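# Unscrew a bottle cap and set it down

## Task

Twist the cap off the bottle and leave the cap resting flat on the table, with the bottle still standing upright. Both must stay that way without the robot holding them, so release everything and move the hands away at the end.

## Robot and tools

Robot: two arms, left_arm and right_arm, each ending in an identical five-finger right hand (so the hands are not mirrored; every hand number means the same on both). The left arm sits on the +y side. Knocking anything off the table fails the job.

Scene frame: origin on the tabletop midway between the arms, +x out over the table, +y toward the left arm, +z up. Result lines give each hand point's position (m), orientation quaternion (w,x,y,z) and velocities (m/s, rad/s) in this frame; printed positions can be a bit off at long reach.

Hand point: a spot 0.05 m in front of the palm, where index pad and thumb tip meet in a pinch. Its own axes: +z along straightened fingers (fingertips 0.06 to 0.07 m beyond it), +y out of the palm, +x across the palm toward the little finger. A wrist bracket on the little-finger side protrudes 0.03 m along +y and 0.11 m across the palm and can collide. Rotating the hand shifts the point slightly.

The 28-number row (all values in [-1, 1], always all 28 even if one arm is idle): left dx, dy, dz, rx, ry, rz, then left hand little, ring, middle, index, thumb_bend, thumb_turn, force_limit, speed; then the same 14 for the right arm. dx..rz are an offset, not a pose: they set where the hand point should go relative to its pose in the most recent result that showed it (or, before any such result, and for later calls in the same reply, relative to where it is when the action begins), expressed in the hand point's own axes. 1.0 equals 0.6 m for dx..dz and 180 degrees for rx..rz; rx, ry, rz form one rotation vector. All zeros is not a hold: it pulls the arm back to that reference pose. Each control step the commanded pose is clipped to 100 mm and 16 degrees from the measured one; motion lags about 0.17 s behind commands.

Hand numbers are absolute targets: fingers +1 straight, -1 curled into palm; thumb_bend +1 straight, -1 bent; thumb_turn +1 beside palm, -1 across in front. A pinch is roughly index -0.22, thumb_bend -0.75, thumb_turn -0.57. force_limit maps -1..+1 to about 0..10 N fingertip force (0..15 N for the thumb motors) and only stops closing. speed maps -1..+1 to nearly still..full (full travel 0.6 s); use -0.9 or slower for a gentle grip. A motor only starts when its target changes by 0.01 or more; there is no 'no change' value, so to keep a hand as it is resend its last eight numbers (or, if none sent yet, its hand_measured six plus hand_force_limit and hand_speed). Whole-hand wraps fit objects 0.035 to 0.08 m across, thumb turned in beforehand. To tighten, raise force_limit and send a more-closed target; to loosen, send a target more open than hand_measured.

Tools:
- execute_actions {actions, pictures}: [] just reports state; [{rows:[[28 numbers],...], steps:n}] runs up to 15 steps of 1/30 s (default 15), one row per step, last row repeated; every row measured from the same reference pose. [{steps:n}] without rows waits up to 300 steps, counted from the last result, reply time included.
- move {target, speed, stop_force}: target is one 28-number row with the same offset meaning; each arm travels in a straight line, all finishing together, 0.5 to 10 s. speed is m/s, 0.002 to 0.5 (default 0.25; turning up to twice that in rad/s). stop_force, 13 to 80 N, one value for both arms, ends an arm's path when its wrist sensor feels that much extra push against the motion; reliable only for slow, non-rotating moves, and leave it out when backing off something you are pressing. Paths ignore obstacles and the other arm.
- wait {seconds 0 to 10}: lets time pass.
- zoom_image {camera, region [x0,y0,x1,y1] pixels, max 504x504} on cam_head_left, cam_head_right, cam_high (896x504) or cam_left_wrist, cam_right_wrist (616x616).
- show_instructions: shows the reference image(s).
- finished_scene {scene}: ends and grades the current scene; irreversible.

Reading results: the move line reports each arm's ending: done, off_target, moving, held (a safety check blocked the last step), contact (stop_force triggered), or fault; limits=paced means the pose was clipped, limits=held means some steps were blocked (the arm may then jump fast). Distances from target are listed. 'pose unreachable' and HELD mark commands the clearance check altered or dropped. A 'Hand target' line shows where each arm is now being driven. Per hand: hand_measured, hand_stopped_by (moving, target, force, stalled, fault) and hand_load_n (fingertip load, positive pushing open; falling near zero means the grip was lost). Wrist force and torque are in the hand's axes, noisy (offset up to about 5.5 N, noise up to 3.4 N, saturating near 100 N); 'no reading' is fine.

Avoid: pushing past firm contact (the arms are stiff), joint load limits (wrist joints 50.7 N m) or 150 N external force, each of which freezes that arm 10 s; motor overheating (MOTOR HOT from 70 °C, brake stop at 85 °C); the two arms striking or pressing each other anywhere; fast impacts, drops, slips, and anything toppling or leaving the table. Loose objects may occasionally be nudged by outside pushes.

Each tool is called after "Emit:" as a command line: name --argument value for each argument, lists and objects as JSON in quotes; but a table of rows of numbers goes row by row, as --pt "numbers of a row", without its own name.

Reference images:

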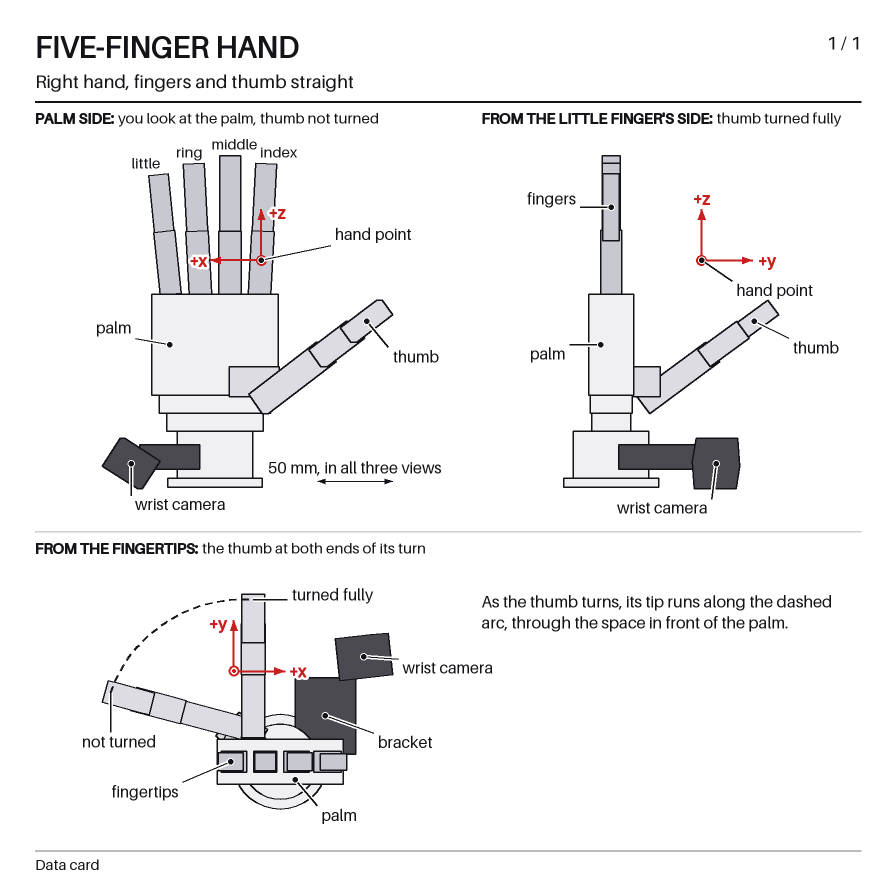

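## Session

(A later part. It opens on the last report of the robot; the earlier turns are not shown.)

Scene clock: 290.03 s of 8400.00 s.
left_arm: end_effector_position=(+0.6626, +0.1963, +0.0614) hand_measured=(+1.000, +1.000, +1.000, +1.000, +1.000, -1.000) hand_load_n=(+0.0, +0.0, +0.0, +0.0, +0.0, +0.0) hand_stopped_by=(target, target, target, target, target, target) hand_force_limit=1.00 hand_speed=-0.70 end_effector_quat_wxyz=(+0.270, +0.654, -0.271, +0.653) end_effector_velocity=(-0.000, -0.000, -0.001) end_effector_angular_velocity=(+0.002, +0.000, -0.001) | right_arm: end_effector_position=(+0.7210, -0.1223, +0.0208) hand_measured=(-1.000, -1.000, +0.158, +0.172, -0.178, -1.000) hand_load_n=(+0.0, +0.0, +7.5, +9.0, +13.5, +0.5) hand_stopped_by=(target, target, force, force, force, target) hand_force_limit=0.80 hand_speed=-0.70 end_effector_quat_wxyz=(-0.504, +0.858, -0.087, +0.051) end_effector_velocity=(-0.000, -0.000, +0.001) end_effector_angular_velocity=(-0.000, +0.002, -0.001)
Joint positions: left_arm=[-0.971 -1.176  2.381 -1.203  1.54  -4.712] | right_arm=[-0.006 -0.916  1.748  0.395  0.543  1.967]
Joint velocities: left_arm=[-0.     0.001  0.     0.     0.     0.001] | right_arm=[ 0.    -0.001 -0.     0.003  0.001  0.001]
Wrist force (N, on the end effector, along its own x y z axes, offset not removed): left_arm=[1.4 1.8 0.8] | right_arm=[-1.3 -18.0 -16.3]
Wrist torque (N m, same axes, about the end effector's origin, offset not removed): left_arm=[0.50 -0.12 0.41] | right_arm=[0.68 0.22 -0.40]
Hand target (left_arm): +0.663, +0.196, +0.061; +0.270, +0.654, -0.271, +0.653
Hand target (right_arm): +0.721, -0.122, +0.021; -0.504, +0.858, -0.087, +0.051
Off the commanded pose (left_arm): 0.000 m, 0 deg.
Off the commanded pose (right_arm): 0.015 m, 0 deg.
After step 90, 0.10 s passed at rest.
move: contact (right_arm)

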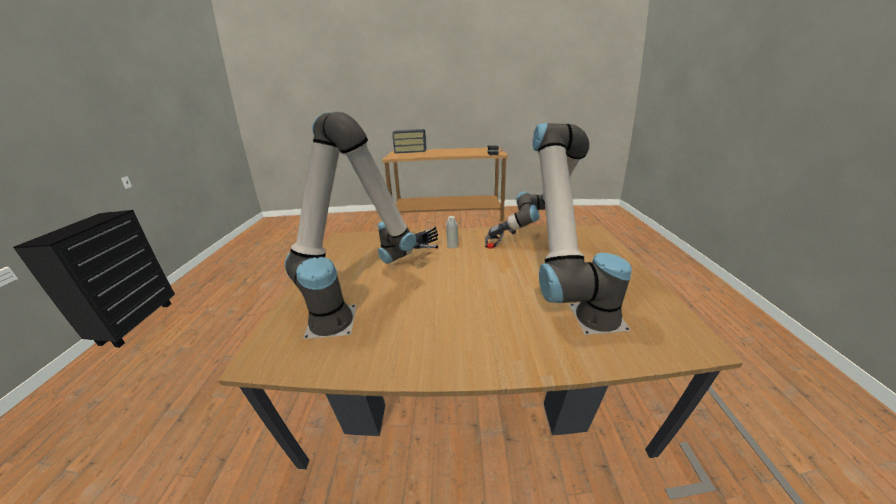

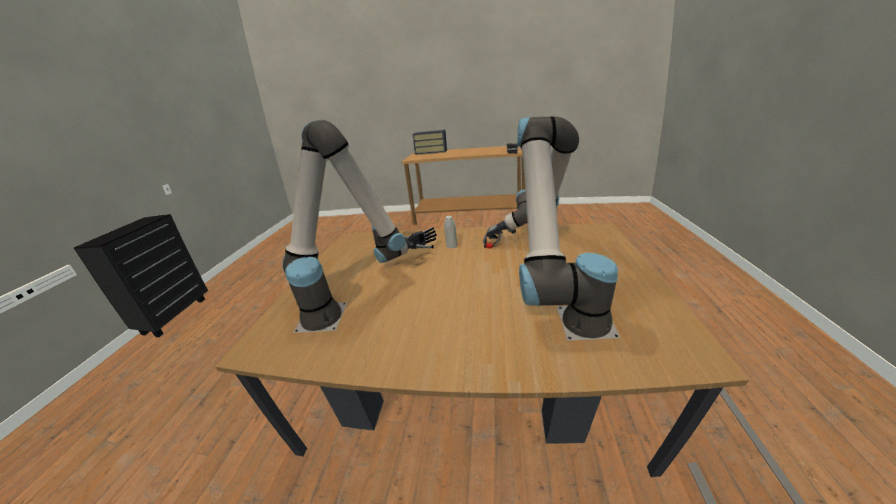

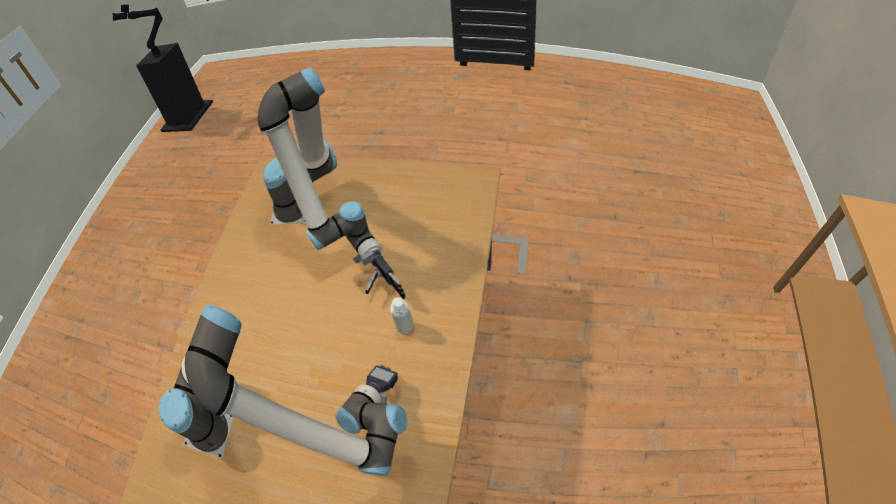

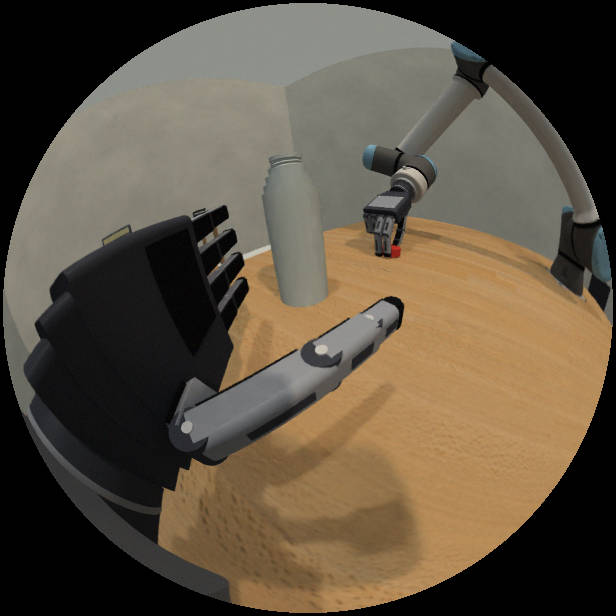

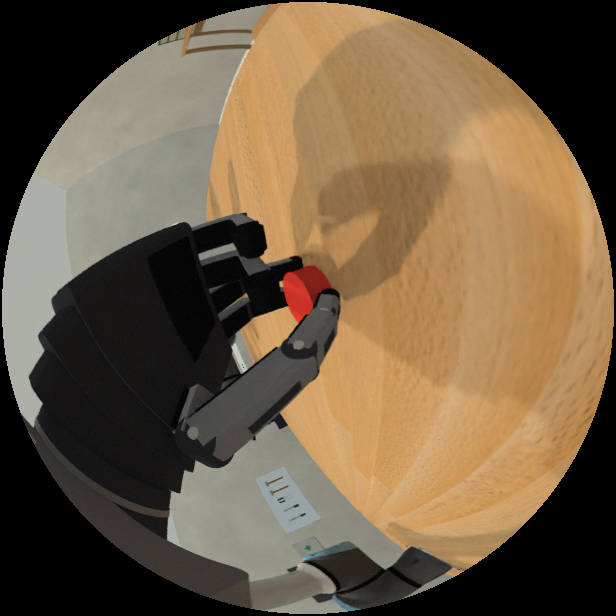

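Emit:
move --target '[0,0,0,0,0,0,1,1,1,1,1,-1,1,-0.7,0,-0.0015,-0.0008,0,0,0,-1,-1,0.45,0.45,0.05,-1,0.8,-0.6]' --speed 0.01

Emit:
move --target '[0.1,0,-0.12,0,0,0,1,1,1,1,1,-1,1,-0.7,0,-0.2,-0.13,0,0,0,-1,-1,0.45,0.45,0.05,-1,0.8,-0.6]' --speed 0.2

Scene clock: 297.63 s of 8400.00 s.
left_arm: end_effector_position=(+0.6626, +0.1962, +0.0614) hand_measured=(+1.000, +1.000, +1.000, +1.000, +1.000, -1.000) hand_load_n=(+0.0, +0.0, +0.0, +0.0, +0.0, +0.0) hand_stopped_by=(target, target, target, target, target, target) hand_force_limit=1.00 hand_speed=-0.70 end_effector_quat_wxyz=(+0.270, +0.654, -0.271, +0.653) end_effector_velocity=(+0.001, +0.001, +0.001) end_effector_angular_velocity=(-0.001, +0.000, +0.002) | right_arm: end_effector_position=(+0.7209, -0.1223, +0.0218) hand_measured=(-1.000, -1.000, +0.450, +0.450, +0.050, -1.000) hand_load_n=(+0.0, +0.0, +0.0, +0.0, +0.0, +0.0) hand_stopped_by=(target, target, target, target, target, target) hand_force_limit=0.80 hand_speed=-0.60 end_effector_quat_wxyz=(-0.504, +0.858, -0.087, +0.051) end_effector_velocity=(+0.001, -0.000, +0.001) end_effector_angular_velocity=(-0.001, -0.002, +0.000)
Joint positions: left_arm=[-0.971 -1.176  2.381 -1.203  1.54  -4.712] | right_arm=[-0.006 -0.917  1.748  0.397  0.543  1.967]
Joint velocities: left_arm=[ 0.002 -0.001  0.     0.    -0.001 -0.001] | right_arm=[-0.    -0.001 -0.001  0.001  0.    -0.001]
Wrist force (N, on the end effector, along its own x y z axes, offset not removed): left_arm=[2.5 0.7 -0.2] | right_arm=[2.8 2.9 -2.0]
Wrist torque (N m, same axes, about the end effector's origin, offset not removed): left_arm=[0.37 -0.17 0.41] | right_arm=[0.41 -0.23 0.24]
Hand target (left_arm): +0.663, +0.196, +0.061; +0.270, +0.654, -0.271, +0.653
Hand target (right_arm): +0.721, -0.122, +0.022; -0.504, +0.858, -0.087, +0.051
Off the commanded pose (left_arm): 0.000 m, 0 deg.
Off the commanded pose (right_arm): 0.000 m, 0 deg.
After step 90, 3.77 s passed at rest.
move: done

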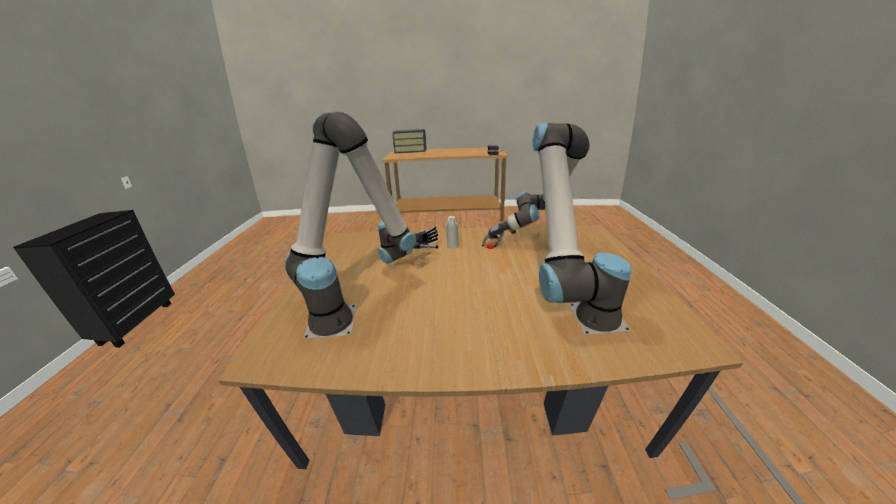

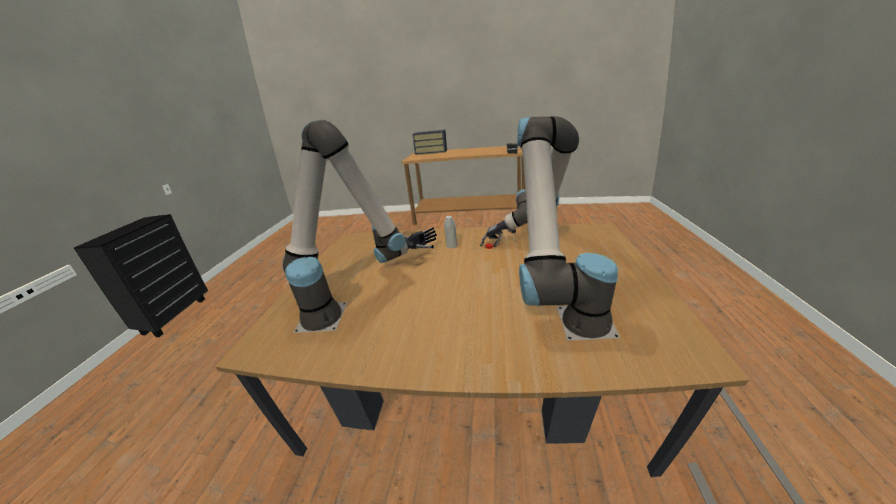

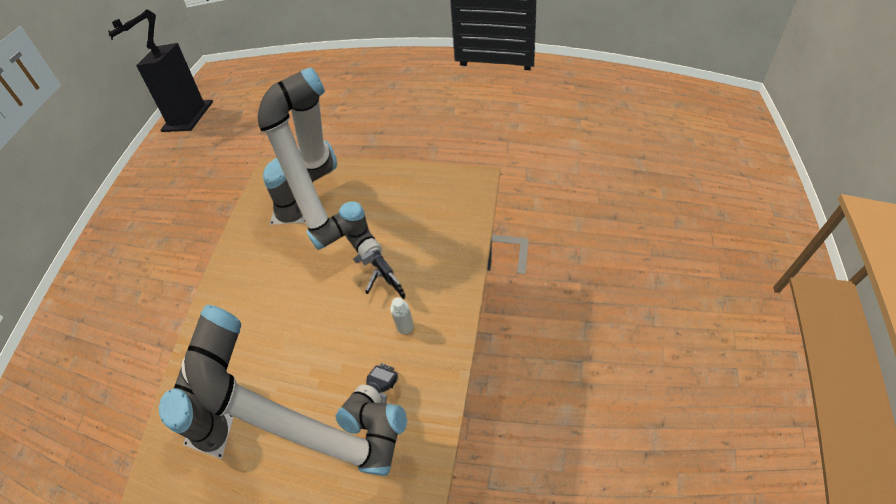

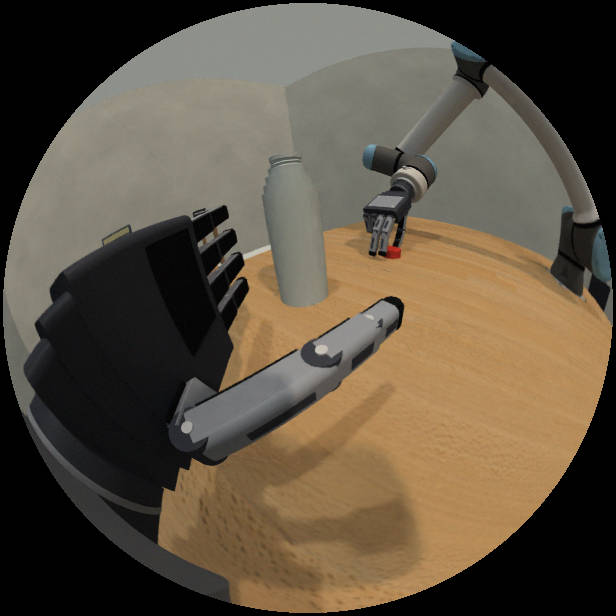

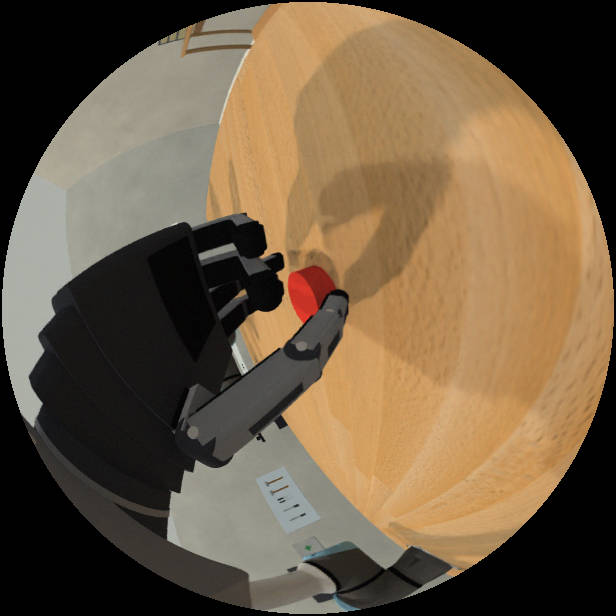

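Scene clock: 298.97 s of 8400.00 s.
left_arm: end_effector_position=(+0.6118, +0.2469, +0.1212) hand_measured=(+1.000, +1.000, +1.000, +1.000, +1.000, -1.000) hand_load_n=(+0.0, +0.0, +0.0, +0.0, +0.0, +0.0) hand_stopped_by=(target, target, target, target, target, target) hand_force_limit=1.00 hand_speed=-0.70 end_effector_quat_wxyz=(+0.270, +0.654, -0.271, +0.653) end_effector_velocity=(-0.001, +0.001, +0.002) end_effector_angular_velocity=(+0.001, -0.000, +0.001) | right_arm: end_effector_position=(+0.7190, -0.1316, +0.1642) hand_measured=(-1.000, -1.000, +0.450, +0.450, +0.050, -1.000) hand_load_n=(+0.0, +0.0, +0.0, +0.0, +0.0, +0.0) hand_stopped_by=(target, target, target, target, target, target) hand_force_limit=0.80 hand_speed=-0.60 end_effector_quat_wxyz=(-0.504, +0.858, -0.087, +0.051) end_effector_velocity=(-0.000, -0.000, +0.003) end_effector_angular_velocity=(+0.001, -0.001, +0.001)
Joint positions: left_arm=[-0.977 -1.389  2.495 -1.104  1.534 -4.712] | right_arm=[-0.02  -1.075  1.702  0.624  0.539  1.94 ]
Joint velocities: left_arm=[-0.001 -0.006  0.002  0.004 -0.002  0.001] | right_arm=[-0.    -0.003 -0.002  0.006 -0.001 -0.003]
Wrist force (N, on the end effector, along its own x y z axes, offset not removed): left_arm=[-0.2 1.0 1.2] | right_arm=[1.2 0.7 -2.7]
Wrist torque (N m, same axes, about the end effector's origin, offset not removed): left_arm=[0.35 0.14 0.37] | right_arm=[-0.03 -0.04 0.07]
Hand target (left_arm): +0.612, +0.247, +0.121; +0.270, +0.654, -0.271, +0.653
Hand target (right_arm): +0.719, -0.132, +0.165; -0.504, +0.858, -0.087, +0.051
Off the commanded pose (left_arm): 0.000 m, 0 deg.
Off the commanded pose (right_arm): 0.001 m, 0 deg.
move: done

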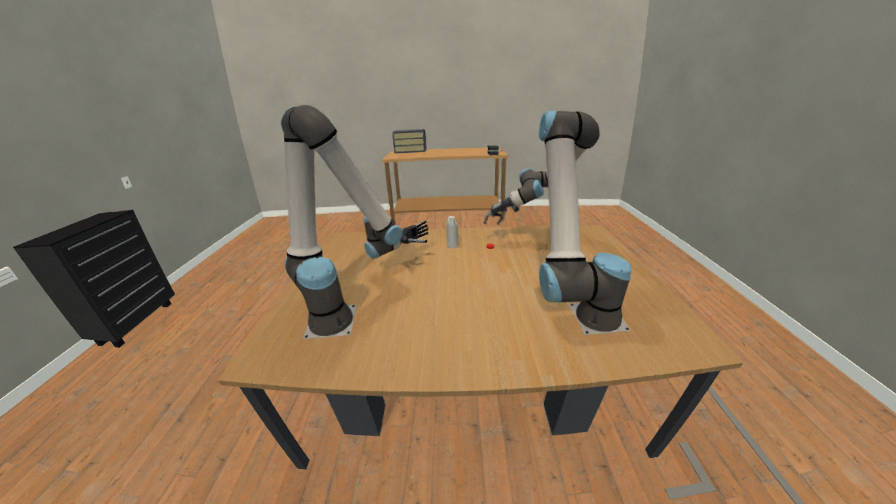

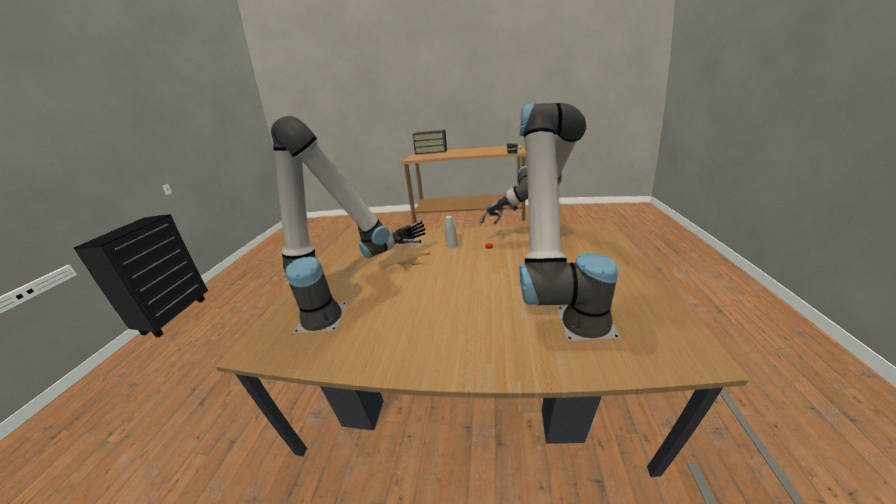

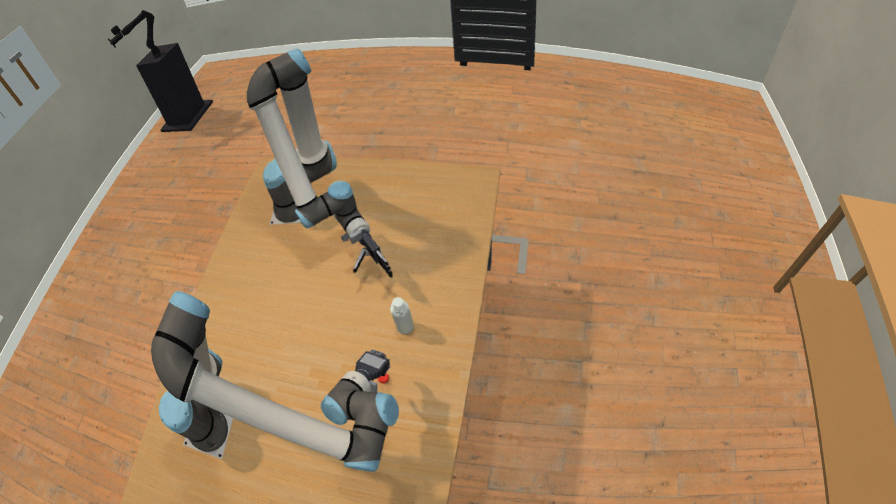

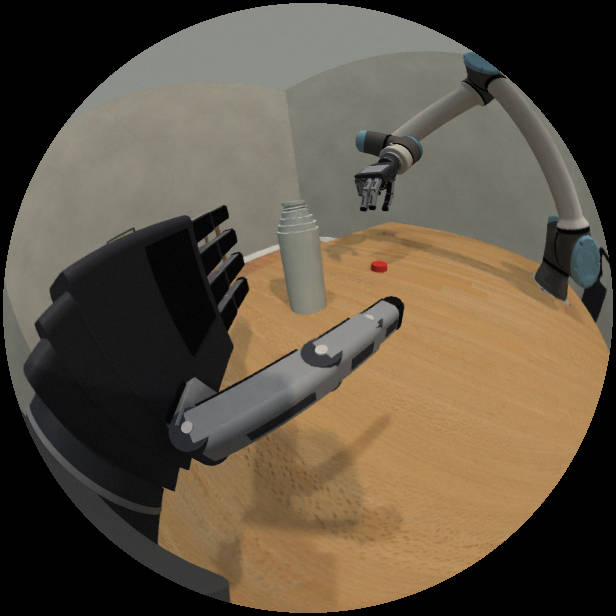

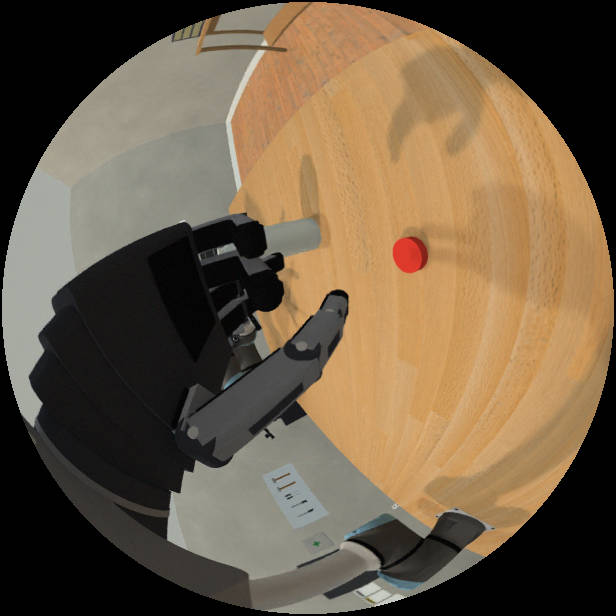

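Emit:
finished_scene --scene 1

The scene is finished: the task was done.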